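# Move foam block from drawer to desk, close drawer

## Task

Remove the foam block from the open drawer, set it down on the desk, and push the drawer completely closed. Every cabinet must stay roughly where it was. The robot must not tip over or finish leaning, or the task fails. Anything that stays in place only because the robot is holding it does not count.

## Robot and tools

ROBOT. A Hello Robot Stretch 3 with one arm. It has a two-wheeled base (0.33 m long, 0.34 m wide), a lift that rides up a mast, and a telescoping arm that reaches out to the robot's right. The base cannot move sideways, so you move the gripper forward or back by driving the base. Turns on the spot pivot about the midpoint between the wheels, 0.05 m behind the front edge. With the arm retracted and the wrist folded, the swept circle has radius 0.28 m. An unfolded, level gripper reaches past that circle. A loose object may occasionally get a short push from outside.

FRAMES. The base frame has its origin on the floor between the drive wheels, x forward, y left, z up. hand_pose is reported in this frame at the point where the closed fingertips meet. With all wrist joints at zero, the hand's x axis points up, its y axis points back along the arm toward the mast, and its z axis points to the robot's rear. The odometry frame is the base frame as it was when the scene began.

TOOL execute_actions. Arguments: "actions", a list holding one action or none, and optionally "cameras" (a subset of head_camera, nav_camera, wrist_camera, or "all"; left out or null gives all; [] gives none). An empty list only reports state and images. An action may contain:
- "base": one command only. {"translate_m": d} is a relative drive of d metres straight from the current base position, forward positive, range -1 to 1. {"rotate_rad": d} is a relative turn in place, left/counter-clockwise positive, range -3.2 to 3.2. It is measured from the base position in the scene's latest state report.
- "joints": absolute targets keyed by name, each a single number. lift_m 0 to 1.1 (arm height). arm_m 0 to 0.52 (extension). wrist_yaw_rad -1.345 to 4.42 (0 is along the arm, positive swings toward the front, 3.0 folds over the base). wrist_pitch_rad -1.57 to 0.451 (0 is level, negative tips the fingers down). wrist_roll_rad -2.911 to 2.911 (at 0 the fingers are side by side and level). gripper_m -0.089 to 0.179 (larger is wider; the real fingertip gap is about 0.007 m less when nearly shut and 0.025 m less when wide, and zero below 0.007). head_pan_rad -3.953 to 1.73 (0 is forward, positive is left, -1.57 looks along the arm). head_tilt_rad -1.53 to 0.419 (negative looks down). The done tolerances are 0.004 for lift, arm and gripper, 0.02 for yaw, roll, pan and tilt, and 0.05 for pitch.
- "contact_limits": {"arm_m": effort percent 1 to 100}. The arm stops (contact_stop) when its effort reaches that value, or the negative of it when retracting. A lower value is gentler, but one set too low stops the arm at once. The limit also caps the arm's holding force until the next action.
All motions in an action start together. No action lasts more than 15 s. Any joint or base motion you leave out may still be pushing toward its previous target. An unknown key or an out-of-range value rejects the whole call. If a result reports a stop, the remaining execute_actions, wait and finished_scene calls in that reply are skipped.

TOOL wait: {"seconds": 0 to 10}. Commands nothing new and returns the same state and images as an empty execute_actions call.
TOOL zoom_image: {"camera": name, "region": [x0,y0,x1,y1]} in pixels of that camera's latest full image, with the origin at the top-left, at most 504x504.
TOOL finished_scene: {"scene": 1 or 2}. Ends the scene after the last command has been held, and reports success plus the next scene's task. This cannot be undone. After resuming from a summary, first send an empty execute_actions call to learn the scene number and task.

RESULT LINES. joint_positions are the current joint values. base_odometry comes from wheel turns only, so slip counts as travel. Heading runs from -3.142 to 3.142, left positive. turned_by_wheels and turned_by_imu give the turn since the previous result. base_tilt is in degrees, with forward and right positive; each carries a fixed bias of up to about 4 degrees. base_status and joint_status can be: done (for the base, the wheels turned the full amount even if they slipped), off_target (stopped short and may still be pushing), contact_stop, time_out or torque_fault. After any of the last three the target is dropped. A lift or arm that hits contact_stop goes slack until you command it again, so a loaded lift can sink. on_its_own lists what this call did not command, and "held at" there means the held target, not the actual position. motor_effort is a percentage, positive toward higher values, with the peak of the last action in brackets. It is noisy and biased, and an effort at rest outside its rest range suggests a load or a push. Positive wheel effort pushes forward. lidar_m gives 12 distances in 30 degree sectors, the first straight ahead and then counter-clockwise (4th left, 7th behind, 10th right), in a plane 0.17 m up, range 0.15 to 12 m. "-" means nothing seen. The lidar misses clear objects and thin legs and is partly blocked by the robot's own parts. wrist_depth_mm (45 to 1000) and head_depth_mm (280 to 4000, image sideways) are 7x7 grids of median depth. The pictures line names the cameras in the order their images appear.

CAMERAS. head_camera and nav_camera both move with head pan and tilt. wrist_camera rides on the gripper. Calibrations are given in OpenCV form with T_world_to_cam relative to the base frame, and can be slightly off.

SPEED. The base drives at 0.30 m/s and 1.9 rad/s only when the arm is stowed: lift below 0.30, arm below 0.03 and yaw above 2.54. Otherwise it is limited to 0.10 m/s and 0.63 rad/s.

GRIPPING. To grip, command gripper_m below the object's width. To release, command at least 0.02 above the value where contact occurred. The reading does not tell you whether you are holding something. If the stall guard has eased off, command a different value to squeeze again.

CAUTIONS. Fold or unfold the wrist (yaw 3.0) only with lift between 0.32 and 0.95, pitch -0.4 and roll near 0. Once folded, the lift may go down to 0.25. If yaw is below -0.4, keep pitch at -0.5 or lower. Pushing against something fixed with the gripper higher than about 0.45 m can tip the robot, and this gets worse with raised contact limits or a repeated push. Avoid driving while holding, hooking or pushing something that cannot move. If the base snags, reverse the move in small steps. If the robot leans, free the gripper, and if it stays tipped, lower the lift to about 0.2. The base, wrist and head have no contact stop. A wrist under sustained strain switches off for 10 s. Avoid drops, slams, hard hits and hard pushes, and close the drawer gently with a contact limit.

Each tool is called after "Request:" in YAML: its name, and indented under it one key for each argument.

## Session

Request:
execute_actions:
  actions: []

Scene clock: 0.00 s.
base_odometry: x=+0.000 y=+0.000 heading=+0.000 (m, m, rad; odometry frame)
turned_by_wheels: +0.000 (rad since the last result)
turned_by_imu: +0.000 (rad since the last result)
base_tilt: forward=-0.3 right=-0.1 (deg)
lidar_m: 1.85 1.91 1.24 1.27 2.47 2.50 2.45 2.05 1.45 1.49 1.89 1.81
head_depth_mm: 1679 1681 1695 1685 1683 1691 1706 / 1758 1755 1766 1756 1764 1778 1791 / 1851 1843 1850 1836 1845 1854 1860 / 1914 1941 1938 1936 1955 1960 1944 / 2024 2027 2035 2032 2052 2060 2055 / 2094 2137 2156 2152 2166 2180 2138 / 2134 2254 2288 2278 2282 2299 2174
base_status: not commanded
joint_positions: lift_m=+0.368 arm_m=+0.001 wrist_yaw_rad=+3.032 wrist_pitch_rad=-0.367 wrist_roll_rad=+0.002 gripper_m=+0.037 head_pan_rad=+0.001 head_tilt_rad=+0.007
joint_status: not commanded
motor_effort: left_wheel=+0 right_wheel=+0 lift_m=+23 arm_m=+1 wrist_yaw_rad=+0 wrist_pitch_rad=+4 wrist_roll_rad=+0 gripper_m=+0 head_pan_rad=+0 head_tilt_rad=+2 (%)
hand_pose: x=+0.0041 y=+0.0835 z=+0.3923 quat_wxyz=(+0.168, +0.702, +0.091, +0.686) (m; base frame)
wrist_depth_mm: - - - - - - - / - - - - - - - / - - - - - - - / - 996 962 969 976 - 978 / 764 756 - 762 805 756 772 / 635 627 639 631 602 633 630 / 539 536 - 545 537 548 536
pictures: head_camera (sideways: a quarter turn clockwise sets it upright), nav_camera (sideways: a quarter turn counterclockwise sets it upright), wrist_camera
Images, in order (width x height): head_camera 896x504, nav_camera 672x504, wrist_camera 644x364.

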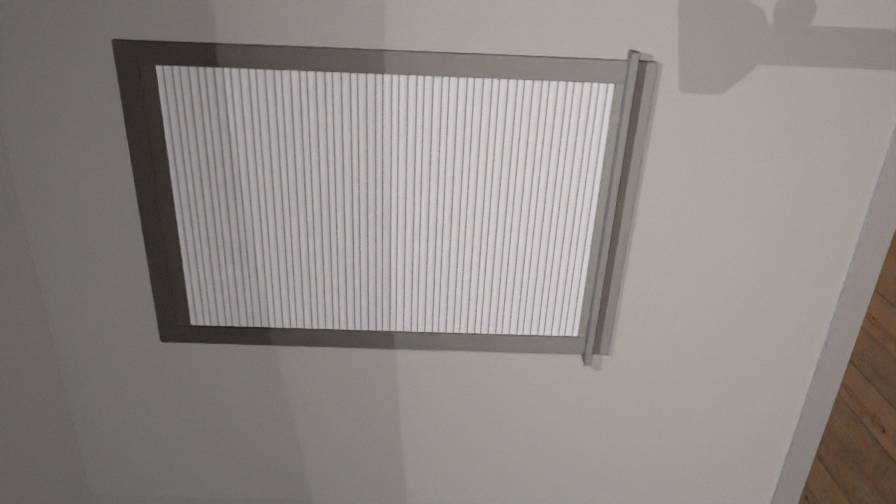

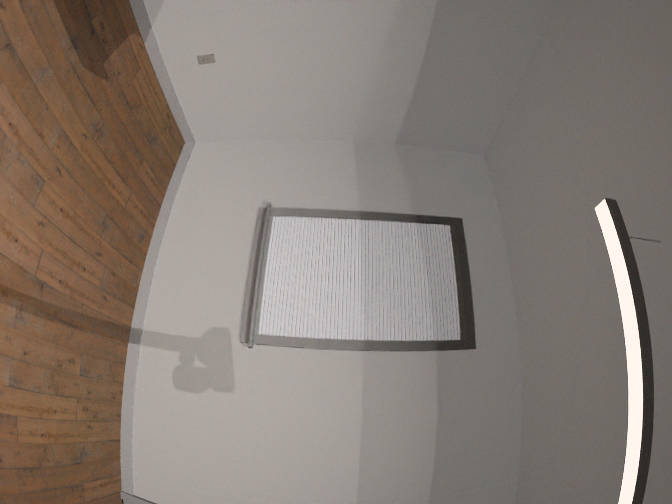

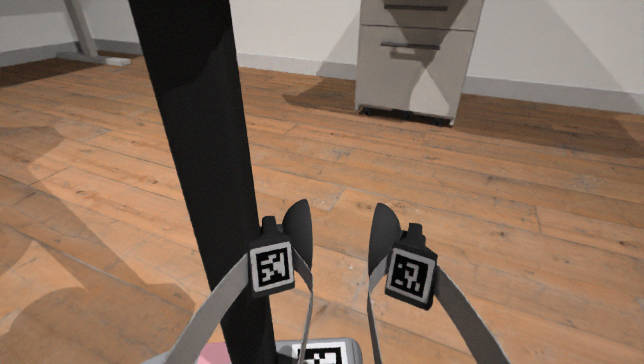

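Request:
execute_actions:
  actions:
    - {"joints":{"head_pan_rad":1.35,"head_tilt_rad":-0.6}}

Scene clock: 1.43 s.
base_odometry: x=+0.000 y=+0.000 heading=+0.000 (m, m, rad; odometry frame)
turned_by_wheels: +0.000 (rad since the last result)
turned_by_imu: +0.000 (rad since the last result)
base_tilt: forward=-0.4 right=+0.0 (deg)
lidar_m: 1.85 1.92 1.24 1.27 2.48 2.50 2.45 2.04 1.45 1.49 1.90 1.80
head_depth_mm: 1495 1644 1822 2021 1782 1468 1258 / 1533 1691 1759 2006 1762 1454 1243 / 1553 1731 1488 1237 1642 1456 1244 / 1602 1771 1476 1196 1668 1446 1232 / 1631 1816 1976 1320 1697 1431 1233 / 1683 1858 2093 2141 1731 1428 1225 / 1715 1926 2157 2123 1713 1426 1228
base_status: not commanded
joint_positions: lift_m=+0.368 arm_m=+0.001 wrist_yaw_rad=+3.032 wrist_pitch_rad=-0.367 wrist_roll_rad=+0.002 gripper_m=+0.037 head_pan_rad=+1.343 head_tilt_rad=-0.592
joint_status: all done
motor_effort: left_wheel=+0(0) right_wheel=+0(1) lift_m=+24(23) arm_m=+1(1) wrist_yaw_rad=+0(1) wrist_pitch_rad=+4(4) wrist_roll_rad=+0(0) gripper_m=+0(0) head_pan_rad=+5(52) head_tilt_rad=-4(26) (%)
hand_pose: x=+0.0041 y=+0.0835 z=+0.3923 quat_wxyz=(+0.168, +0.702, +0.091, +0.686) (m; base frame)
wrist_depth_mm: - - - - - - - / - - - - - - - / - - - - - - - / 980 967 970 982 956 980 962 / 760 762 - 777 817 786 760 / 629 640 625 625 600 626 625 / 535 536 - 549 536 543 552
pictures: head_camera (sideways: a quarter turn clockwise sets it upright), nav_camera (sideways: a quarter turn counterclockwise sets it upright), wrist_camera
camera_calibration (this result's frames):
head_camera: T_world_to_cam=[[-0.108231, -0.586489, -0.802694, 1.06548], [-0.973605, 0.225742, -0.0336624, 0.0486649], [0.200944, 0.777864, -0.595441, 0.725758], [0, 0, 0, 1]] pos_world=[0.0168614, 0.0493643, 1.28904]
nav_camera: T_world_to_cam=[[0.0935194, 0.551375, 0.828999, -1.0394], [0.966038, -0.251708, 0.0584345, -0.0262707], [0.240885, 0.79538, -0.556188, 0.68445], [0, 0, 0, 1]] pos_world=[-0.0422908, 0.0220912, 1.24388]
wrist_camera: T_world_to_cam=[[0.9993, -0.0353212, 0.0123266, 0.0065033], [-0.00823646, -0.529138, -0.848496, 0.409591], [0.0364924, 0.8478, -0.529059, 0.304227], [0, 0, 0, 1]] pos_world=[-0.0142271, -0.0409636, 0.50841]
Images, in order (width x height): head_camera 896x504, nav_camera 672x504, wrist_camera 644x364.

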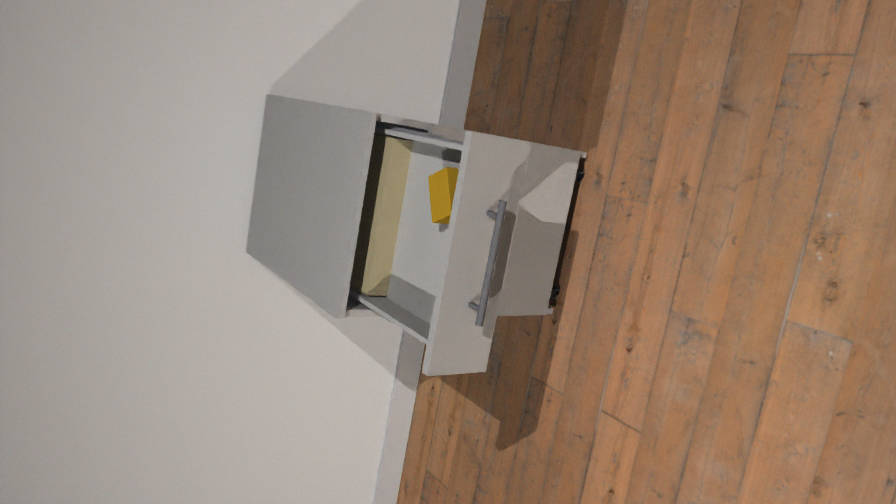

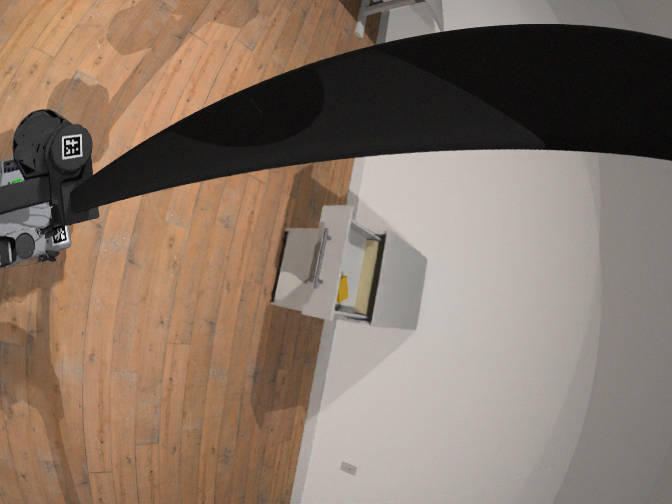

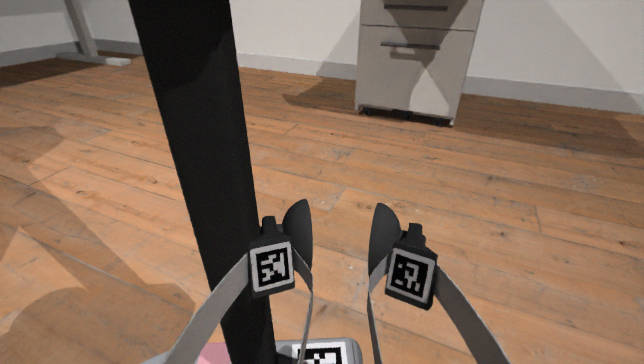

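Request:
execute_actions:
  actions:
    - {"base":{"rotate_rad":1.374},"joints":{"lift_m":0.28}}
  cameras: []

Request:
execute_actions:
  actions:
    - {"base":{"translate_m":0.6},"joints":{"head_pan_rad":-1.65,"head_tilt_rad":-0.95}}
  cameras: []

Request:
execute_actions:
  actions:
    - {"base":{"rotate_rad":1.295},"joints":{"lift_m":0.92}}
  cameras: ["head_camera","nav_camera"]

Request:
execute_actions:
  actions:
    - {"joints":{"wrist_yaw_rad":0,"gripper_m":0.14}}
  cameras: []

Request:
execute_actions:
  actions:
    - {"joints":{"wrist_pitch_rad":-1.5,"lift_m":1.0}}

Scene clock: 4.73 s.
base_odometry: x=+0.000 y=+0.000 heading=+1.374 (m, m, rad; odometry frame)
turned_by_wheels: +1.374 (rad since the last result)
turned_by_imu: +1.370 (rad since the last result)
base_tilt: forward=-0.3 right=-0.1 (deg)
lidar_m: 1.24 2.13 2.50 2.45 2.22 1.46 1.46 2.05 1.80 1.80 2.10 1.24
head_depth_mm: 2507 2640 2952 2240 1771 1465 1251 / 2528 2682 2956 2219 1756 1459 1248 / 2544 2576 2811 2198 1747 1452 1240 / 2546 2842 2909 2187 1739 1452 1239 / 2535 2813 2839 2156 1718 1437 1232 / 2559 2836 2835 2152 1713 1431 1222 / 2566 2740 2704 2128 1708 1421 1216
base_status: done
joint_positions: lift_m=+0.280 arm_m=+0.001 wrist_yaw_rad=+3.032 wrist_pitch_rad=-0.368 wrist_roll_rad=+0.002 gripper_m=+0.037 head_pan_rad=+1.343 head_tilt_rad=-0.593
joint_status: all done
motor_effort: left_wheel=-1(7) right_wheel=+2(10) lift_m=+20(21) arm_m=+0(1) wrist_yaw_rad=+0(0) wrist_pitch_rad=+4(4) wrist_roll_rad=+0(0) gripper_m=-1(0) head_pan_rad=+5(5) head_tilt_rad=-3(3) (%)
hand_pose: x=+0.0040 y=+0.0834 z=+0.3042 quat_wxyz=(+0.168, +0.702, +0.091, +0.686) (m; base frame)
wrist_depth_mm: - - - - - - - / - - - - - - - / - - - - - - - / 796 778 797 789 793 793 806 / 639 615 - 637 655 620 639 / 511 532 - 537 495 515 530 / 451 - - - 438 438 446
pictures: none
No camera images: the call's "cameras" was empty. Leave "cameras" out to get every camera's image.

Scene clock: 8.37 s.
base_odometry: x=+0.117 y=+0.588 heading=+1.374 (m, m, rad; odometry frame)
turned_by_wheels: +0.000 (rad since the last result)
turned_by_imu: +0.001 (rad since the last result)
base_tilt: forward=-0.3 right=-0.1 (deg)
lidar_m: 0.66 1.46 2.52 2.34 2.69 2.03 2.03 2.26 1.97 1.97 1.43 0.66
head_depth_mm: 1793 2007 1784 1562 1379 1244 1130 / 1834 2031 1784 1545 1371 1239 1140 / 1866 2032 1765 1541 1369 1233 - / 1909 2058 1752 1531 1367 1229 - / 1946 2024 1756 1529 1362 1224 1104 / 1994 2011 1732 1526 1348 1216 1103 / 2035 2007 1727 1513 1345 1208 1097
base_status: done
joint_positions: lift_m=+0.280 arm_m=+0.001 wrist_yaw_rad=+3.032 wrist_pitch_rad=-0.368 wrist_roll_rad=+0.002 gripper_m=+0.037 head_pan_rad=-1.643 head_tilt_rad=-0.939
joint_status: all done
motor_effort: left_wheel=-2(6) right_wheel=+2(8) lift_m=+20(20) arm_m=+1(0) wrist_yaw_rad=+1(1) wrist_pitch_rad=+4(4) wrist_roll_rad=+0(0) gripper_m=+0(1) head_pan_rad=-3(47) head_tilt_rad=-4(21) (%)
hand_pose: x=+0.0040 y=+0.0834 z=+0.3042 quat_wxyz=(+0.168, +0.702, +0.091, +0.686) (m; base frame)
wrist_depth_mm: - - - - - - - / - - - - - - - / - - - - - - - / 784 783 793 805 779 814 815 / 617 628 - 625 654 636 643 / 519 521 - 541 490 522 524 / 454 - - - 443 445 447
pictures: none
No camera images: the call's "cameras" was empty. Leave "cameras" out to get every camera's image.

Scene clock: 15.03 s.
base_odometry: x=+0.117 y=+0.588 heading=+2.669 (m, m, rad; odometry frame)
turned_by_wheels: +1.295 (rad since the last result)
turned_by_imu: +1.294 (rad since the last result)
base_tilt: forward=-0.4 right=-0.1 (deg)
lidar_m: 2.34 2.60 2.62 2.03 2.10 2.04 1.97 1.79 1.29 0.66 0.69 1.75
head_depth_mm: 1211 1434 1644 - 1334 1242 1130 / 1197 1420 1631 - 1339 1234 1136 / 1188 1341 1563 - 1321 1246 - / 1156 1018 928 - - - - / 1145 1003 922 - - 1240 - / 1133 1005 914 - 1297 1216 1106 / 1136 1021 903 889 791 1211 1107
base_status: done
joint_positions: lift_m=+0.920 arm_m=+0.001 wrist_yaw_rad=+3.032 wrist_pitch_rad=-0.368 wrist_roll_rad=+0.002 gripper_m=+0.037 head_pan_rad=-1.643 head_tilt_rad=-0.939
joint_status: all done
motor_effort: left_wheel=-1(7) right_wheel=+1(9) lift_m=+26(27) arm_m=+1(0) wrist_yaw_rad=+0(0) wrist_pitch_rad=+4(4) wrist_roll_rad=+0(0) gripper_m=+0(1) head_pan_rad=-3(3) head_tilt_rad=-4(4) (%)
hand_pose: x=+0.0040 y=+0.0834 z=+0.9438 quat_wxyz=(+0.168, +0.702, +0.091, +0.686) (m; base frame)
wrist_depth_mm: - - - - - - - / - - - - - - - / - - - - - - - / - - - - - - - / - - - - - - - / - - - - - - - / - - - - - - -
pictures: head_camera (sideways: a quarter turn clockwise sets it upright), nav_camera (sideways: a quarter turn counterclockwise sets it upright)
camera_calibration (this result's frames):
head_camera: T_world_to_cam=[[0.0333342, 0.832971, -0.552312, 0.738337], [0.997646, -0.0608706, -0.0315904, 0.0339278], [-0.0599334, -0.549958, -0.833039, 1.03635], [0, 0, 0, 1]] pos_world=[0.00365226, -0.0429981, 1.27218]
nav_camera: T_world_to_cam=[[-0.0250473, -0.807153, 0.589811, -0.726961], [-0.994917, 0.0776905, 0.0640683, -0.0216155], [-0.0975356, -0.585208, -0.804996, 1.01012], [0, 0, 0, 1]] pos_world=[0.0588091, 0.00604334, 1.2433]
Images, in order (width x height): head_camera 896x504, nav_camera 672x504.

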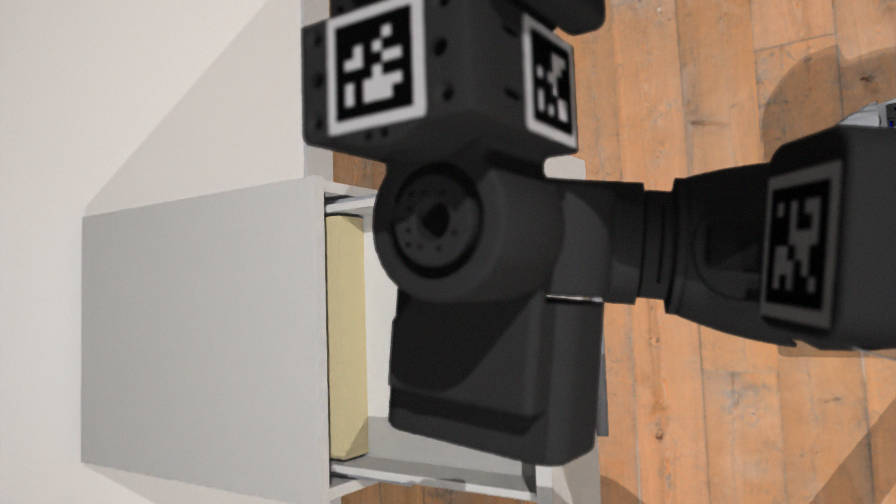

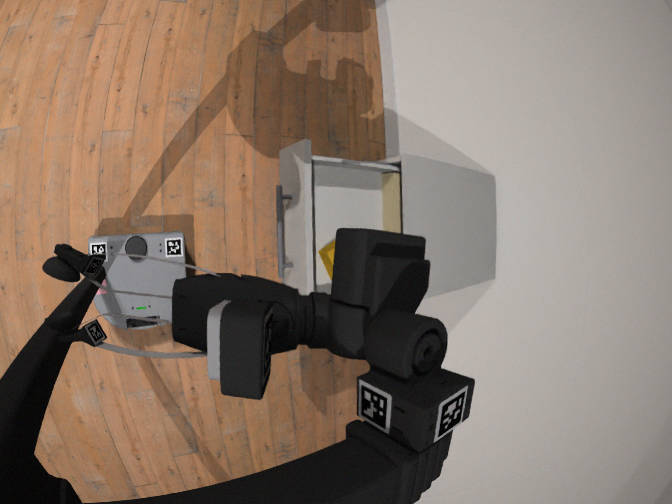

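Scene clock: 17.57 s.
base_odometry: x=+0.117 y=+0.588 heading=+2.669 (m, m, rad; odometry frame)
turned_by_wheels: +0.000 (rad since the last result)
turned_by_imu: +0.000 (rad since the last result)
base_tilt: forward=-0.3 right=-0.1 (deg)
lidar_m: 2.34 2.60 2.61 2.03 2.10 2.04 1.97 1.79 1.30 0.66 0.69 1.76
head_depth_mm: 1212 1431 1641 - - 1210 1132 / 1198 1414 1632 - - 1202 1134 / 1189 1340 1577 - - 1221 1156 / 1152 1021 - - - 1212 1149 / 1146 1010 921 889 773 1226 1122 / 1136 1006 914 899 767 1221 1105 / 1131 1021 903 887 788 1210 1102
base_status: not commanded
joint_positions: lift_m=+0.920 arm_m=+0.001 wrist_yaw_rad=+0.002 wrist_pitch_rad=-0.368 wrist_roll_rad=+0.002 gripper_m=+0.140 head_pan_rad=-1.643 head_tilt_rad=-0.939
joint_status: all done
motor_effort: left_wheel=-2(2) right_wheel=+2(1) lift_m=+26(27) arm_m=+1(0) wrist_yaw_rad=-1(1) wrist_pitch_rad=+4(5) wrist_roll_rad=+0(0) gripper_m=+0(82) head_pan_rad=-3(3) head_tilt_rad=-5(5) (%)
hand_pose: x=-0.0211 y=-0.3760 z=+0.9438 quat_wxyz=(+0.695, +0.130, -0.695, -0.129) (m; base frame)
wrist_depth_mm: 981 969 943 920 919 896 891 / - - - - - 978 988 / - - - - - - - / - - 839 803 - - - / - - 643 626 - - - / - - 657 663 - - - / - - 553 567 - - -
pictures: none
No camera images: the call's "cameras" was empty. Leave "cameras" out to get every camera's image.

Scene clock: 19.13 s.
base_odometry: x=+0.117 y=+0.588 heading=+2.669 (m, m, rad; odometry frame)
turned_by_wheels: +0.000 (rad since the last result)
turned_by_imu: +0.000 (rad since the last result)
base_tilt: forward=-0.3 right=-0.1 (deg)
lidar_m: 2.34 2.60 2.62 2.02 2.10 2.05 1.97 1.79 1.30 0.66 0.69 1.76
head_depth_mm: - - - - - 1248 1125 / 1170 - - - - 1218 1137 / 1167 - - - - - 1155 / 1157 - - - - - 1147 / 1149 1005 915 906 740 1205 1123 / 1138 1002 916 898 766 1183 1104 / 1133 1020 901 888 787 1216 1101
base_status: not commanded
joint_positions: lift_m=+1.000 arm_m=+0.001 wrist_yaw_rad=+0.002 wrist_pitch_rad=-1.494 wrist_roll_rad=+0.002 gripper_m=+0.140 head_pan_rad=-1.643 head_tilt_rad=-0.939
joint_status: all done
motor_effort: left_wheel=-2(2) right_wheel=+1(2) lift_m=+27(30) arm_m=+0(0) wrist_yaw_rad=-1(1) wrist_pitch_rad=-2(4) wrist_roll_rad=+0(0) gripper_m=+1(0) head_pan_rad=-3(4) head_tilt_rad=-5(5) (%)
hand_pose: x=-0.0216 y=-0.1414 z=+0.8812 quat_wxyz=(+0.519, +0.480, -0.519, -0.481) (m; base frame)
wrist_depth_mm: - - 470 469 465 999 980 / - - - - - - 1000 / - - - - - - - / - - - - - - - / - - - - - - - / - - - - - - - / - - - - - - -
pictures: head_camera (sideways: a quarter turn clockwise sets it upright), nav_camera (sideways: a quarter turn counterclockwise sets it upright), wrist_camera
camera_calibration (this result's frames):
head_camera: T_world_to_cam=[[0.033334, 0.832971, -0.552312, 0.738336], [0.997646, -0.0608704, -0.0315904, 0.0339278], [-0.0599333, -0.549958, -0.833039, 1.03635], [0, 0, 0, 1]] pos_world=[0.00365227, -0.0429981, 1.27218]
nav_camera: T_world_to_cam=[[-0.0250471, -0.807153, 0.58981, -0.726961], [-0.994917, 0.0776903, 0.0640683, -0.0216155], [-0.0975355, -0.585208, -0.804996, 1.01012], [0, 0, 0, 1]] pos_world=[0.0588091, 0.00604336, 1.2433]
wrist_camera: T_world_to_cam=[[-0.99712, -0.0442137, -0.0616127, 0.0389121], [-0.0508505, 0.992554, 0.110684, 0.0741899], [0.0562602, 0.113499, -0.991944, 1.05897], [0, 0, 0, 1]] pos_world=[-0.0170054, -0.192109, 1.04463]
Images, in order (width x height): head_camera 896x504, nav_camera 672x504, wrist_camera 644x364.

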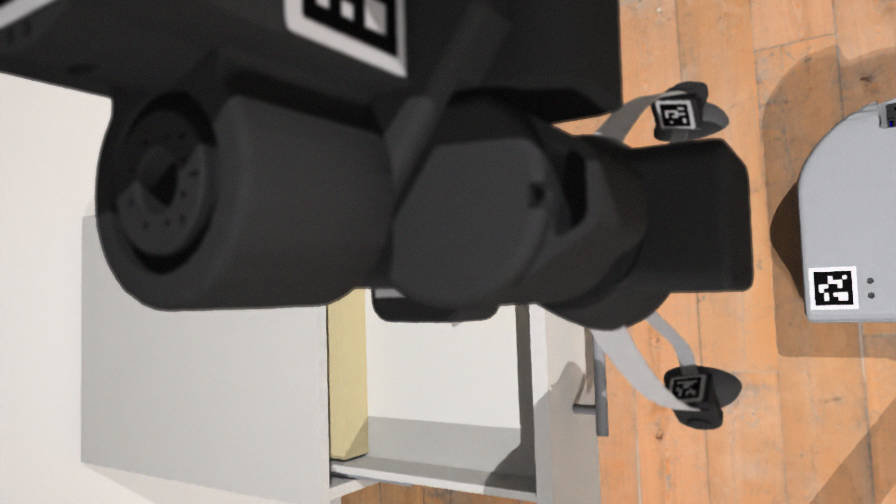

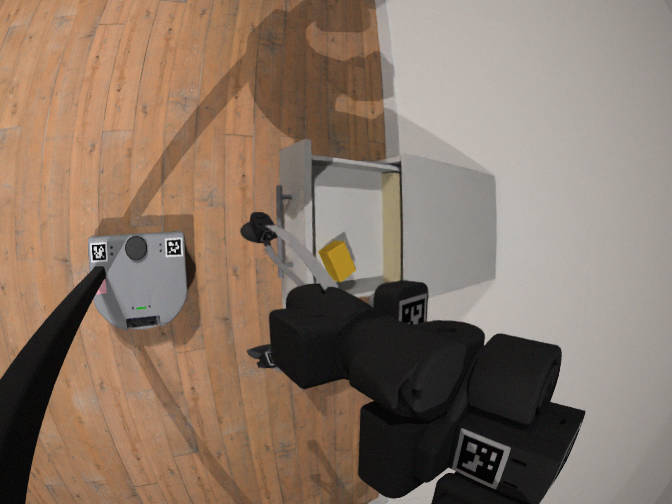

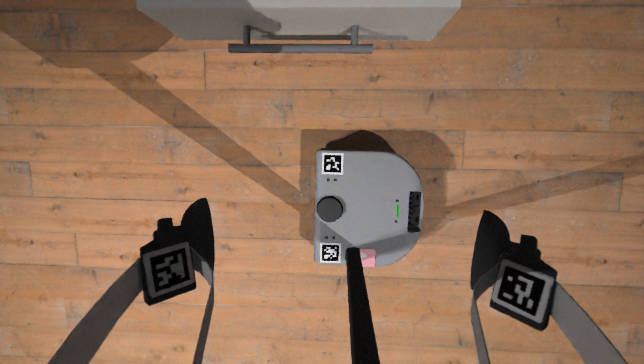

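Request:
execute_actions:
  actions:
    - {"joints":{"arm_m":0.35,"lift_m":0.8,"head_pan_rad":-0.5,"head_tilt_rad":-0.6}}

Scene clock: 23.03 s.
base_odometry: x=+0.117 y=+0.588 heading=+2.669 (m, m, rad; odometry frame)
turned_by_wheels: +0.000 (rad since the last result)
turned_by_imu: +0.000 (rad since the last result)
base_tilt: forward=-0.4 right=-0.1 (deg)
lidar_m: 2.34 2.59 2.61 2.02 2.11 2.04 1.97 1.79 1.29 0.66 0.69 1.76
head_depth_mm: 1445 1536 1638 1767 1746 1459 669 / 1622 1753 1861 1982 1733 1448 1187 / 1837 1993 2161 2148 1726 1430 1230 / 2137 2330 2512 2123 1716 1433 1226 / 2504 2673 2801 2139 1703 1424 1227 / 2505 2450 2674 2113 1701 1410 1216 / 2410 2276 2724 2094 1691 1412 1215
base_status: not commanded
joint_positions: lift_m=+0.800 arm_m=+0.350 wrist_yaw_rad=+0.000 wrist_pitch_rad=-1.495 wrist_roll_rad=+0.002 gripper_m=+0.140 head_pan_rad=-0.507 head_tilt_rad=-0.606
joint_status: all done
motor_effort: left_wheel=-2(2) right_wheel=+1(2) lift_m=+20(24) arm_m=+3(2) wrist_yaw_rad=+1(1) wrist_pitch_rad=-2(2) wrist_roll_rad=+0(0) gripper_m=+0(0) head_pan_rad=+5(49) head_tilt_rad=+2(18) (%)
hand_pose: x=-0.0216 y=-0.4901 z=+0.6815 quat_wxyz=(+0.518, +0.480, -0.519, -0.482) (m; base frame)
wrist_depth_mm: 569 319 318 308 303 786 781 / 582 326 319 313 310 807 798 / 901 332 328 323 315 843 819 / 929 339 335 282 297 830 850 / 944 347 344 336 335 847 851 / 950 314 343 342 337 - 871 / 268 255 260 262 263 296 894
pictures: head_camera (sideways: a quarter turn clockwise sets it upright), nav_camera (sideways: a quarter turn counterclockwise sets it upright), wrist_camera
camera_calibration (this result's frames):
head_camera: T_world_to_cam=[[-0.543764, 0.271005, -0.794278, 1.05716], [0.484754, 0.874003, -0.0336563, 0.0397604], [0.68508, -0.403331, -0.606622, 0.737351], [0, 0, 0, 1]] pos_world=[0.0504294, -0.0238516, 1.28831]
nav_camera: T_world_to_cam=[[0.514385, -0.247372, 0.821106, -1.03168], [-0.507326, -0.859745, 0.0588039, -0.017763], [0.691396, -0.446817, -0.567738, 0.696729], [0, 0, 0, 1]] pos_world=[0.0399542, 0.0408295, 1.24372]
wrist_camera: T_world_to_cam=[[-0.997206, -0.042144, -0.0616706, 0.012253], [-0.0488738, 0.992502, 0.112035, 0.441501], [0.0564865, 0.114736, -0.991789, 0.901004], [0, 0, 0, 1]] pos_world=[-0.017098, -0.541052, 0.844897]
Images, in order (width x height): head_camera 896x504, nav_camera 672x504, wrist_camera 644x364.

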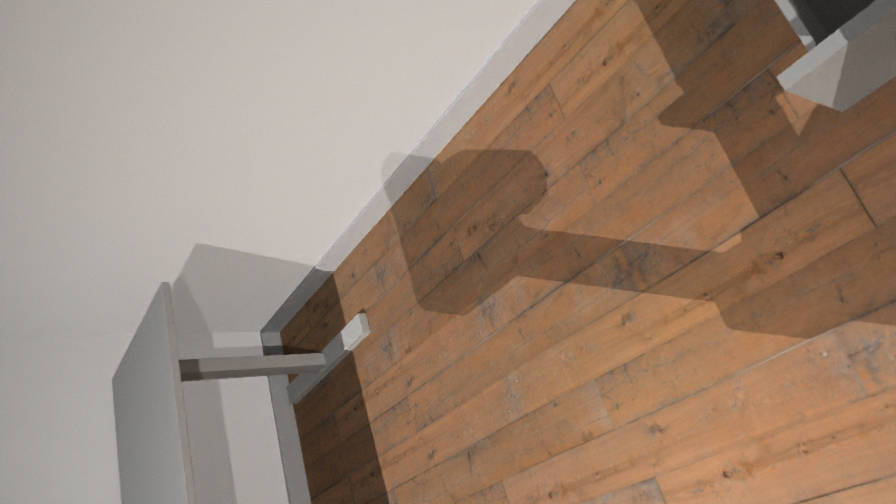

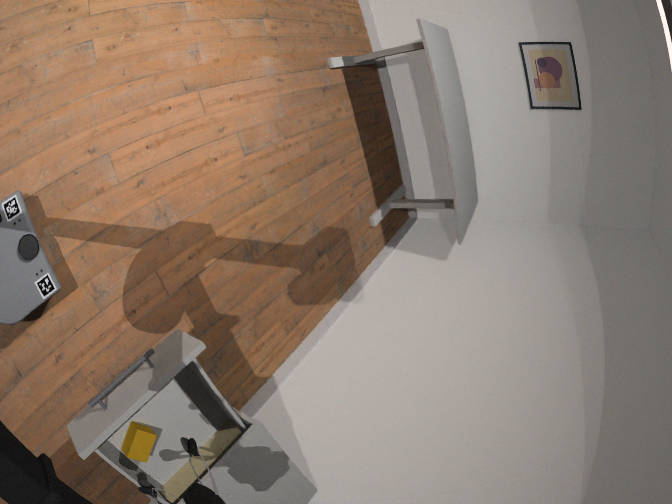

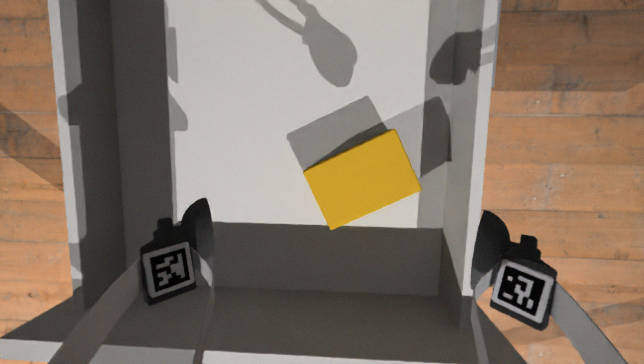

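Request:
execute_actions:
  actions:
    - {"base":{"translate_m":-0.015},"joints":{"arm_m":0.37,"lift_m":0.75,"wrist_roll_rad":1.13,"gripper_m":0.12}}
  cameras: ["wrist_camera"]

Scene clock: 24.67 s.
base_odometry: x=+0.131 y=+0.582 heading=+2.669 (m, m, rad; odometry frame)
turned_by_wheels: +0.000 (rad since the last result)
turned_by_imu: +0.000 (rad since the last result)
base_tilt: forward=-0.3 right=-0.1 (deg)
lidar_m: 2.36 2.61 2.62 2.03 2.10 2.03 1.95 1.79 1.30 0.66 0.69 1.76
head_depth_mm: 1438 1532 1638 1761 1736 1447 667 / 1624 1734 1857 1982 1737 1451 1167 / 1832 1992 2177 2144 1720 1443 1237 / 2131 2325 2536 2135 1717 1431 1231 / 2518 2688 2813 2131 1705 1424 1222 / 2522 2448 2650 2113 1688 1417 1216 / 2407 2649 2755 2092 1687 1413 1212
base_status: done
joint_positions: lift_m=+0.750 arm_m=+0.370 wrist_yaw_rad=+0.000 wrist_pitch_rad=-1.495 wrist_roll_rad=+1.126 gripper_m=+0.120 head_pan_rad=-0.507 head_tilt_rad=-0.606
joint_status: all done
motor_effort: left_wheel=-1(5) right_wheel=+2(5) lift_m=+21(20) arm_m=+2(4) wrist_yaw_rad=+1(0) wrist_pitch_rad=-2(2) wrist_roll_rad=+1(2) gripper_m=+0(74) head_pan_rad=+5(4) head_tilt_rad=+2(2) (%)
hand_pose: x=-0.0216 y=-0.5098 z=+0.6315 quat_wxyz=(+0.162, +0.150, -0.715, -0.664) (m; base frame)
wrist_depth_mm: 154 226 269 239 751 732 700 / 160 243 275 266 234 734 706 / 173 272 282 270 264 230 702 / 246 293 292 233 269 262 196 / 259 306 293 239 274 238 178 / 275 319 305 294 285 - 164 / 298 326 316 305 291 207 170
pictures: wrist_camera
camera_calibration (this result's frames):
wrist_camera: T_world_to_cam=[[-0.464435, 0.875883, -0.130879, 0.531565], [0.864042, 0.480565, 0.149965, 0.201459], [0.194248, -0.0434359, -0.97999, 0.768546], [0, 0, 0, 1]] pos_world=[-0.0764803, -0.529021, 0.792526]
Images, in order (width x height): wrist_camera 644x364.

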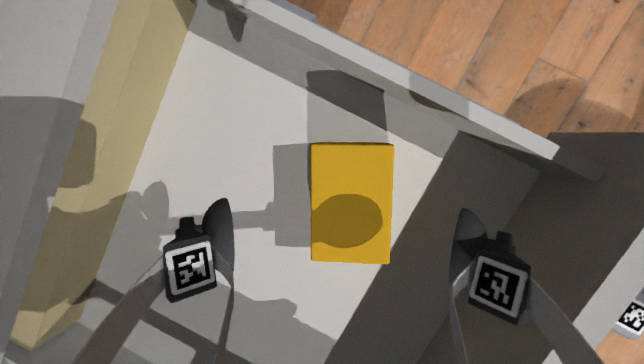

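Request:
execute_actions:
  actions:
    - {"joints":{"lift_m":0.655}}
  cameras: ["wrist_camera"]

Request:
execute_actions:
  actions:
    - {"joints":{"gripper_m":0.02}}
  cameras: []

Request:
execute_actions:
  actions:
    - {"joints":{"lift_m":0.8,"head_pan_rad":-1.4,"head_tilt_rad":-0.9}}

Scene clock: 26.60 s.
base_odometry: x=+0.131 y=+0.582 heading=+2.669 (m, m, rad; odometry frame)
turned_by_wheels: +0.000 (rad since the last result)
turned_by_imu: +0.000 (rad since the last result)
base_tilt: forward=-0.3 right=-0.1 (deg)
lidar_m: 2.35 2.61 2.61 2.03 2.11 2.02 1.95 1.79 1.30 0.66 0.69 1.76
head_depth_mm: 1454 1539 1640 1757 1742 1461 666 / 1621 1737 1879 1985 1734 1453 1166 / 1848 1986 2164 2151 1726 1446 1238 / 2133 2345 2510 2146 1713 1435 1230 / 2527 2710 2796 2125 1713 1413 1221 / 2514 2458 2690 2119 1689 1423 1216 / 2409 2656 2731 2090 1698 1407 1213
base_status: not commanded
joint_positions: lift_m=+0.655 arm_m=+0.370 wrist_yaw_rad=+0.000 wrist_pitch_rad=-1.499 wrist_roll_rad=+1.127 gripper_m=+0.120 head_pan_rad=-0.507 head_tilt_rad=-0.606
joint_status: all done
motor_effort: left_wheel=-1(1) right_wheel=+2(2) lift_m=+17(22) arm_m=+3(3) wrist_yaw_rad=+1(0) wrist_pitch_rad=+0(1) wrist_roll_rad=+1(1) gripper_m=-1(1) head_pan_rad=+5(5) head_tilt_rad=+1(2) (%)
hand_pose: x=-0.0216 y=-0.5089 z=+0.5367 quat_wxyz=(+0.161, +0.150, -0.714, -0.665) (m; base frame)
wrist_depth_mm: 175 179 173 157 108 628 616 / 186 183 179 172 167 107 623 / 193 189 182 176 171 166 111 / 200 194 187 135 133 170 165 / 207 201 192 139 137 174 169 / 214 207 197 142 181 - 161 / 220 211 204 148 188 184 143
pictures: wrist_camera
camera_calibration (this result's frames):
wrist_camera: T_world_to_cam=[[-0.464352, 0.876379, -0.127814, 0.517006], [0.864085, 0.479956, 0.151654, 0.214039], [0.194252, -0.0400216, -0.980135, 0.677514], [0, 0, 0, 1]] pos_world=[-0.0764831, -0.528707, 0.697676]
Images, in order (width x height): wrist_camera 644x364.

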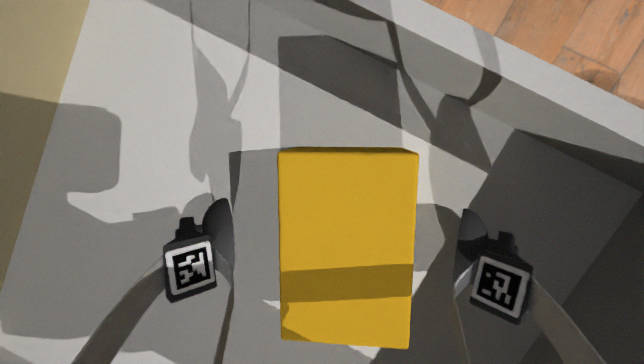

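Scene clock: 28.13 s.
base_odometry: x=+0.131 y=+0.582 heading=+2.668 (m, m, rad; odometry frame)
turned_by_wheels: +0.000 (rad since the last result)
turned_by_imu: +0.000 (rad since the last result)
base_tilt: forward=-0.4 right=-0.1 (deg)
lidar_m: 2.36 2.60 2.62 2.03 2.11 2.02 1.95 1.79 1.30 0.66 0.69 1.76
head_depth_mm: 1448 1535 1643 1753 1750 1452 669 / 1626 1737 1862 1965 1735 1442 1165 / 1840 1996 2167 2158 1730 1440 1235 / 2128 2331 2524 2134 1712 1423 1231 / 2506 2719 2802 2134 1695 1422 1219 / 2546 2440 2702 2109 1699 1420 1220 / 2394 2649 2742 2094 1684 1408 1211
base_status: not commanded
joint_positions: lift_m=+0.655 arm_m=+0.370 wrist_yaw_rad=+0.003 wrist_pitch_rad=-1.541 wrist_roll_rad=+1.125 gripper_m=+0.021 head_pan_rad=-0.507 head_tilt_rad=-0.606
joint_status: all done
motor_effort: left_wheel=-4(5) right_wheel=+7(12) lift_m=+17(17) arm_m=+3(2) wrist_yaw_rad=-2(6) wrist_pitch_rad=+13(14) wrist_roll_rad=+2(4) gripper_m=-18(95) head_pan_rad=+5(5) head_tilt_rad=+1(1) (%)
hand_pose: x=-0.0217 y=-0.4981 z=+0.5372 quat_wxyz=(+0.160, +0.155, -0.699, -0.679) (m; base frame)
wrist_depth_mm: 175 173 170 156 107 641 623 / 182 178 174 171 165 108 645 / 186 184 179 175 172 169 109 / 192 189 186 132 131 174 169 / 198 196 191 136 133 178 164 / 206 202 198 139 137 182 151 / 214 209 204 144 193 190 139
pictures: none
No camera images: the call's "cameras" was empty. Leave "cameras" out to get every camera's image.

Scene clock: 30.30 s.
base_odometry: x=+0.131 y=+0.582 heading=+2.669 (m, m, rad; odometry frame)
turned_by_wheels: +0.000 (rad since the last result)
turned_by_imu: +0.000 (rad since the last result)
base_tilt: forward=-0.3 right=+0.0 (deg)
lidar_m: 2.36 2.61 2.62 2.02 2.11 2.03 1.95 1.79 1.30 0.66 0.69 1.76
head_depth_mm: 1107 - 1560 1596 1415 1258 1131 / 1119 1207 - 918 840 1237 1132 / 1142 1104 969 757 837 1228 1145 / 1162 1100 942 948 783 1246 1141 / 1185 1292 955 944 790 1242 1116 / 1207 1405 1668 1538 807 1237 1112 / 1228 1448 1713 1566 1355 1231 1111
base_status: not commanded
joint_positions: lift_m=+0.800 arm_m=+0.370 wrist_yaw_rad=+0.002 wrist_pitch_rad=-1.502 wrist_roll_rad=+1.127 gripper_m=+0.021 head_pan_rad=-1.393 head_tilt_rad=-0.888
joint_status: all done
motor_effort: left_wheel=-2(4) right_wheel=+2(7) lift_m=+27(27) arm_m=+3(2) wrist_yaw_rad=-1(3) wrist_pitch_rad=+1(14) wrist_roll_rad=+1(2) gripper_m=-15(18) head_pan_rad=-3(47) head_tilt_rad=-3(20) (%)
hand_pose: x=-0.0216 y=-0.5082 z=+0.6812 quat_wxyz=(+0.162, +0.151, -0.713, -0.666) (m; base frame)
wrist_depth_mm: 206 201 291 817 782 759 757 / 210 209 325 314 811 789 768 / 217 285 335 320 310 799 757 / 223 317 341 132 312 297 205 / 230 357 351 135 133 257 209 / 243 373 363 139 136 222 - / 322 344 369 144 284 247 865
pictures: head_camera (sideways: a quarter turn clockwise sets it upright), nav_camera (sideways: a quarter turn counterclockwise sets it upright), wrist_camera
camera_calibration (this result's frames):
head_camera: T_world_to_cam=[[-0.169062, 0.786702, -0.593732, 0.793533], [0.981881, 0.186751, -0.032138, 0.0347389], [0.0855972, -0.588407, -0.804021, 0.997739], [0, 0, 0, 1]] pos_world=[0.0146433, -0.0436851, 1.27447]
nav_camera: T_world_to_cam=[[0.170361, -0.757803, 0.62985, -0.78032], [-0.983694, -0.168185, 0.0637161, -0.0212297], [0.0576472, -0.630435, -0.774099, 0.969005], [0, 0, 0, 1]] pos_world=[0.056192, 0.0159946, 1.24294]
wrist_camera: T_world_to_cam=[[-0.466318, 0.875699, -0.125291, 0.532711], [0.863007, 0.481455, 0.153036, 0.191581], [0.194335, -0.0367638, -0.980246, 0.820897], [0, 0, 0, 1]] pos_world=[-0.0764521, -0.528553, 0.842106]
Images, in order (width x height): head_camera 896x504, nav_camera 672x504, wrist_camera 644x364.

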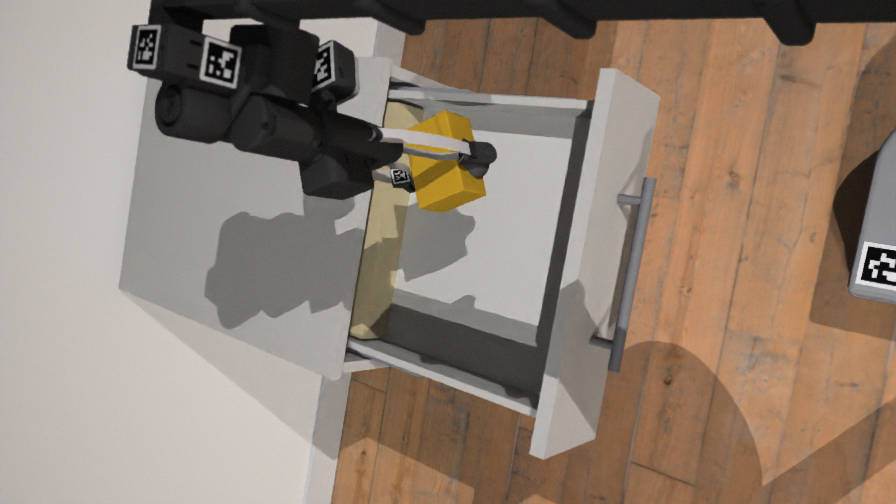

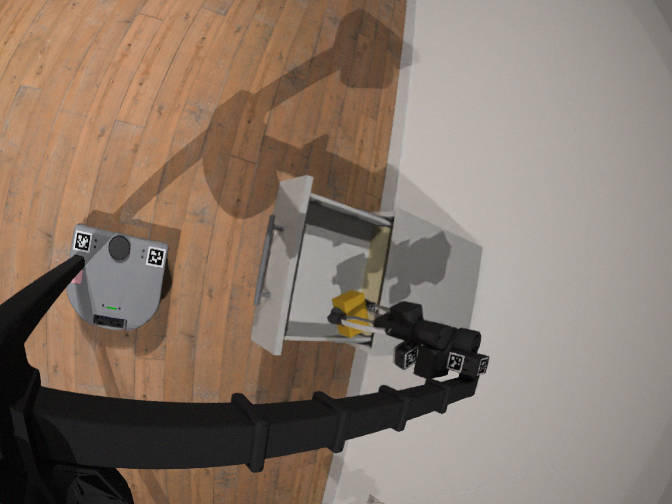

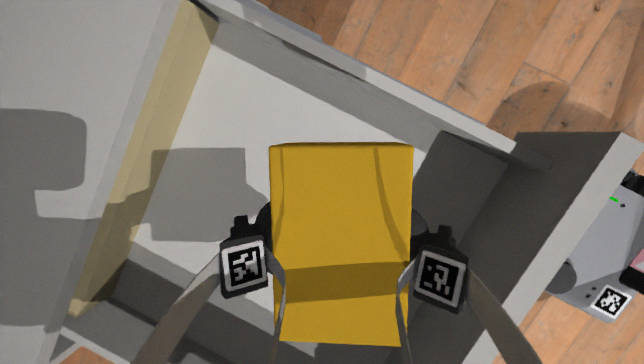

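Request:
execute_actions:
  actions:
    - {"base":{"translate_m":0.11},"joints":{"arm_m":0.05,"wrist_roll_rad":0,"wrist_pitch_rad":-0.4}}
  cameras: []

Request:
execute_actions:
  actions:
    - {"joints":{"wrist_yaw_rad":2.8,"lift_m":0.7}}
  cameras: []

Request:
execute_actions:
  actions:
    - {"joints":{"lift_m":0.43,"arm_m":0.09}}
  cameras: ["head_camera"]

Request:
execute_actions:
  actions:
    - {"joints":{"arm_m":0.36},"contact_limits":{"arm_m":20}}

Scene clock: 34.43 s.
base_odometry: x=+0.033 y=+0.632 heading=+2.669 (m, m, rad; odometry frame)
turned_by_wheels: +0.000 (rad since the last result)
turned_by_imu: +0.000 (rad since the last result)
base_tilt: forward=-0.3 right=-0.1 (deg)
lidar_m: 2.24 2.51 2.62 2.02 2.10 2.14 2.06 1.79 0.69 0.66 1.29 1.76
head_depth_mm: 1109 1123 940 934 - - 1135 / 1127 1114 934 937 - - 1136 / 1142 1106 949 726 - 1214 1142 / 1160 1254 940 939 796 1244 1144 / 1187 1379 1649 1581 808 1240 1117 / 1209 1412 1684 1580 1389 1236 1114 / 1227 1444 1702 1570 1379 1231 1110
base_status: done
joint_positions: lift_m=+0.800 arm_m=+0.050 wrist_yaw_rad=+0.000 wrist_pitch_rad=-0.422 wrist_roll_rad=+0.002 gripper_m=+0.021 head_pan_rad=-1.393 head_tilt_rad=-0.889
joint_status: all done
motor_effort: left_wheel=-1(2) right_wheel=+1(6) lift_m=+27(27) arm_m=-2(2) wrist_yaw_rad=+0(2) wrist_pitch_rad=+7(8) wrist_roll_rad=-1(1) gripper_m=-15(15) head_pan_rad=-4(4) head_tilt_rad=-4(4) (%)
hand_pose: x=-0.0214 y=-0.4191 z=+0.8115 quat_wxyz=(+0.691, +0.148, -0.692, -0.149) (m; base frame)
wrist_depth_mm: 942 921 913 899 883 858 877 / - 996 - 931 952 933 943 / - - - 654 652 - - / - - 563 131 473 - - / - - - 135 134 - - / - - 468 139 136 - - / 975 961 409 143 415 445 963
pictures: none
No camera images: the call's "cameras" was empty. Leave "cameras" out to get every camera's image.

Scene clock: 36.83 s.
base_odometry: x=+0.033 y=+0.632 heading=+2.669 (m, m, rad; odometry frame)
turned_by_wheels: +0.000 (rad since the last result)
turned_by_imu: +0.000 (rad since the last result)
base_tilt: forward=-0.3 right=-0.1 (deg)
lidar_m: 2.25 2.51 2.62 2.03 2.10 2.14 2.06 1.78 0.69 0.66 1.29 1.75
head_depth_mm: 1108 1128 936 920 829 - - / 1121 1115 931 950 853 1219 1131 / 1143 1107 946 950 850 - 1128 / 1163 1264 943 939 857 1252 - / 1183 1382 1651 1581 804 1240 1130 / 1198 1413 1707 1581 1384 1242 1112 / 1231 1444 1704 1562 1378 1227 1107
base_status: not commanded
joint_positions: lift_m=+0.700 arm_m=+0.050 wrist_yaw_rad=+2.798 wrist_pitch_rad=-0.421 wrist_roll_rad=+0.002 gripper_m=+0.021 head_pan_rad=-1.393 head_tilt_rad=-0.889
joint_status: all done
motor_effort: left_wheel=-1(1) right_wheel=+1(1) lift_m=+21(25) arm_m=-1(2) wrist_yaw_rad=+2(3) wrist_pitch_rad=+7(7) wrist_roll_rad=-1(1) gripper_m=-15(15) head_pan_rad=-3(4) head_tilt_rad=-5(5) (%)
hand_pose: x=+0.0542 y=+0.0157 z=+0.7121 quat_wxyz=(+0.264, +0.707, +0.028, +0.655) (m; base frame)
wrist_depth_mm: - - - - - - - / - - - - - - - / - - - - - - - / - - - 132 - - - / - - - 135 133 - - / 994 - 974 138 136 - - / 863 859 899 143 855 871 875
pictures: none
No camera images: the call's "cameras" was empty. Leave "cameras" out to get every camera's image.

Scene clock: 40.13 s.
base_odometry: x=+0.033 y=+0.632 heading=+2.669 (m, m, rad; odometry frame)
turned_by_wheels: +0.000 (rad since the last result)
turned_by_imu: +0.000 (rad since the last result)
base_tilt: forward=-0.3 right=-0.1 (deg)
lidar_m: 2.25 2.52 2.62 2.03 2.10 2.14 2.06 1.79 0.69 0.66 1.29 1.76
head_depth_mm: 1105 1122 940 926 827 1229 1135 / 1124 1112 934 948 837 1229 1137 / 1144 1105 945 946 833 1269 1141 / 1166 1268 943 941 793 1237 - / 1188 1383 1654 1587 806 1242 1125 / 1206 1416 1711 1571 1379 1226 1117 / 1225 1441 1697 1563 1379 1234 1110
base_status: not commanded
joint_positions: lift_m=+0.430 arm_m=+0.090 wrist_yaw_rad=+2.799 wrist_pitch_rad=-0.421 wrist_roll_rad=+0.002 gripper_m=+0.021 head_pan_rad=-1.393 head_tilt_rad=-0.889
joint_status: all done
motor_effort: left_wheel=-1(1) right_wheel=+1(1) lift_m=+20(22) arm_m=+3(3) wrist_yaw_rad=+1(2) wrist_pitch_rad=+7(7) wrist_roll_rad=-1(1) gripper_m=-16(14) head_pan_rad=-4(4) head_tilt_rad=-5(5) (%)
hand_pose: x=+0.0541 y=-0.0237 z=+0.4422 quat_wxyz=(+0.264, +0.707, +0.028, +0.656) (m; base frame)
wrist_depth_mm: - - - - - - - / - - - - - - - / - - - - - - - / 988 982 987 132 908 - 993 / 799 818 832 135 133 797 801 / 678 666 - 138 137 667 666 / 586 - - 142 568 582 579
pictures: head_camera (sideways: a quarter turn clockwise sets it upright)
camera_calibration (this result's frames):
head_camera: T_world_to_cam=[[-0.16884, 0.786893, -0.593542, 0.793285], [0.981939, 0.18645, -0.0321356, 0.0347355], [0.0853788, -0.588248, -0.804161, 0.997922], [0, 0, 0, 1]] pos_world=[0.0146285, -0.0436814, 1.27445]
Images, in order (width x height): head_camera 896x504.

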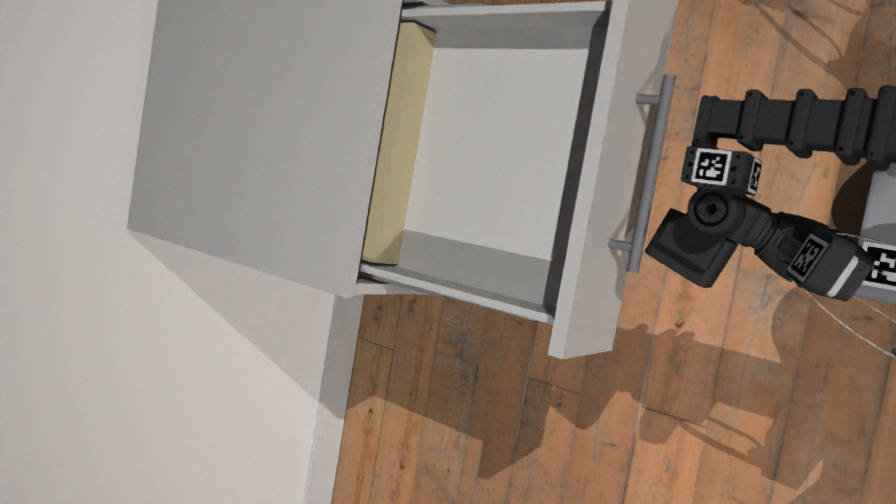

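Scene clock: 43.33 s.
base_odometry: x=+0.033 y=+0.632 heading=+2.669 (m, m, rad; odometry frame)
turned_by_wheels: +0.000 (rad since the last result)
turned_by_imu: +0.000 (rad since the last result)
base_tilt: forward=-0.3 right=-0.1 (deg)
lidar_m: 2.25 2.52 2.61 2.02 2.10 2.14 2.06 1.79 0.69 0.66 1.29 1.76
head_depth_mm: 1106 1129 939 911 1392 1258 1139 / 1120 1114 931 899 1254 1239 1133 / 1142 1105 943 890 1327 1246 1141 / 1163 1260 941 942 1329 1214 1142 / 1179 1383 1644 1556 1392 1217 1123 / 1201 1412 1696 1588 1391 1231 1116 / 1224 1439 1708 1563 1379 1230 1107
base_status: not commanded
joint_positions: lift_m=+0.430 arm_m=+0.360 wrist_yaw_rad=+2.805 wrist_pitch_rad=-0.421 wrist_roll_rad=+0.002 gripper_m=+0.021 head_pan_rad=-1.393 head_tilt_rad=-0.889
joint_status: all done
motor_effort: left_wheel=-1(2) right_wheel=+1(7) lift_m=+21(21) arm_m=+4(6) wrist_yaw_rad=-4(4) wrist_pitch_rad=+7(7) wrist_roll_rad=-1(1) gripper_m=-15(15) head_pan_rad=-3(3) head_tilt_rad=-4(4) (%)
contact_limits: arm_m 20 (drawing in: default 15, maximum 25; extending or still: default 22, maximum 36)
hand_pose: x=+0.0527 y=-0.2930 z=+0.4422 quat_wxyz=(+0.262, +0.707, +0.030, +0.657) (m; base frame)
wrist_depth_mm: - - - - - - - / - - - - - - - / - - - - - - - / 996 - 980 131 915 - - / 797 - - 135 134 815 806 / 678 - - 138 137 685 665 / 590 - - 143 562 575 583
pictures: head_camera (sideways: a quarter turn clockwise sets it upright), nav_camera (sideways: a quarter turn counterclockwise sets it upright), wrist_camera
camera_calibration (this result's frames):
head_camera: T_world_to_cam=[[-0.168875, 0.787323, -0.592962, 0.79253], [0.981944, 0.186423, -0.0321284, 0.034726], [0.0852463, -0.587682, -0.804589, 0.998479], [0, 0, 0, 1]] pos_world=[0.0146227, -0.0436624, 1.27442]
nav_camera: T_world_to_cam=[[0.17019, -0.758458, 0.629108, -0.779352], [-0.983745, -0.167886, 0.0637243, -0.02124], [0.057286, -0.629727, -0.774701, 0.969791], [0, 0, 0, 1]] pos_world=[0.0561879, 0.0160318, 1.24295]
wrist_camera: T_world_to_cam=[[0.966121, -0.257947, 0.0085335, -0.117801], [-0.141162, -0.555814, -0.819234, 0.239365], [0.216062, 0.790275, -0.573396, 0.641358], [0, 0, 0, 1]] pos_world=[0.00902643, -0.404193, 0.564853]
Images, in order (width x height): head_camera 896x504, nav_camera 672x504, wrist_camera 644x364.

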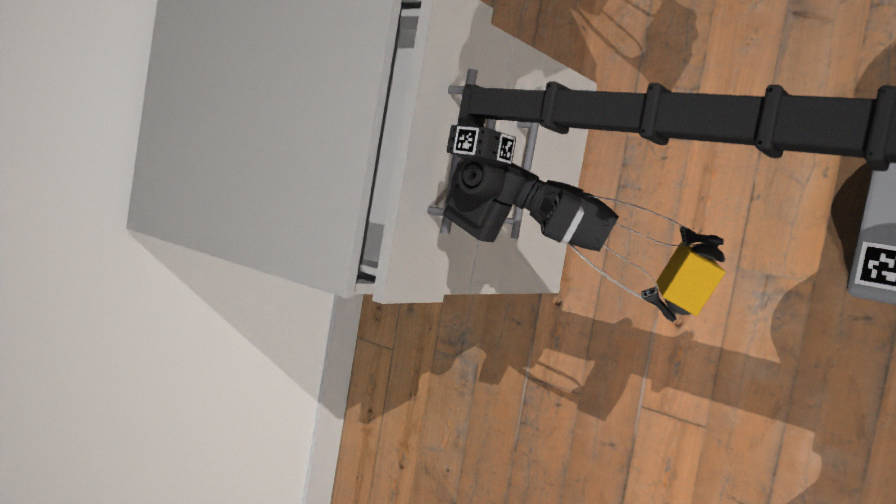

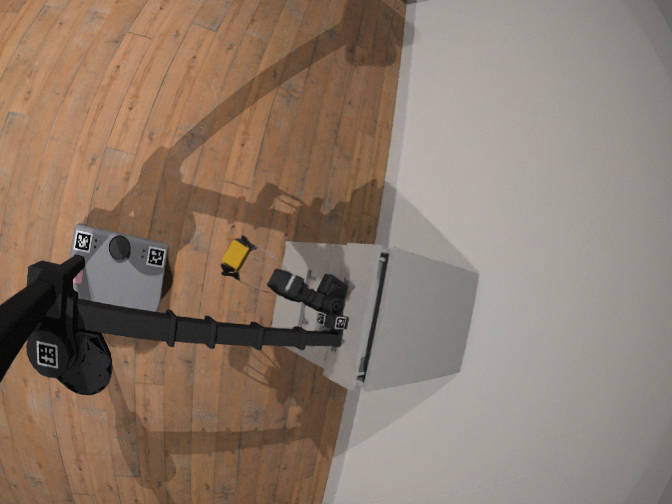

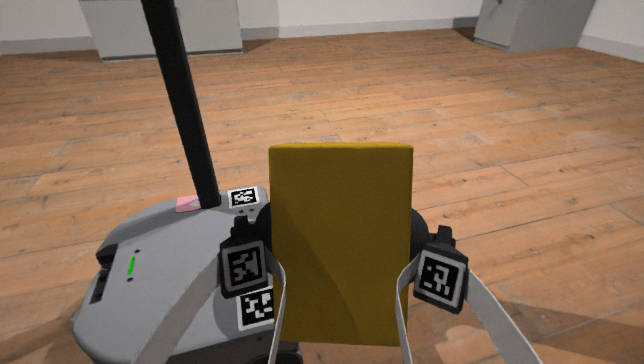

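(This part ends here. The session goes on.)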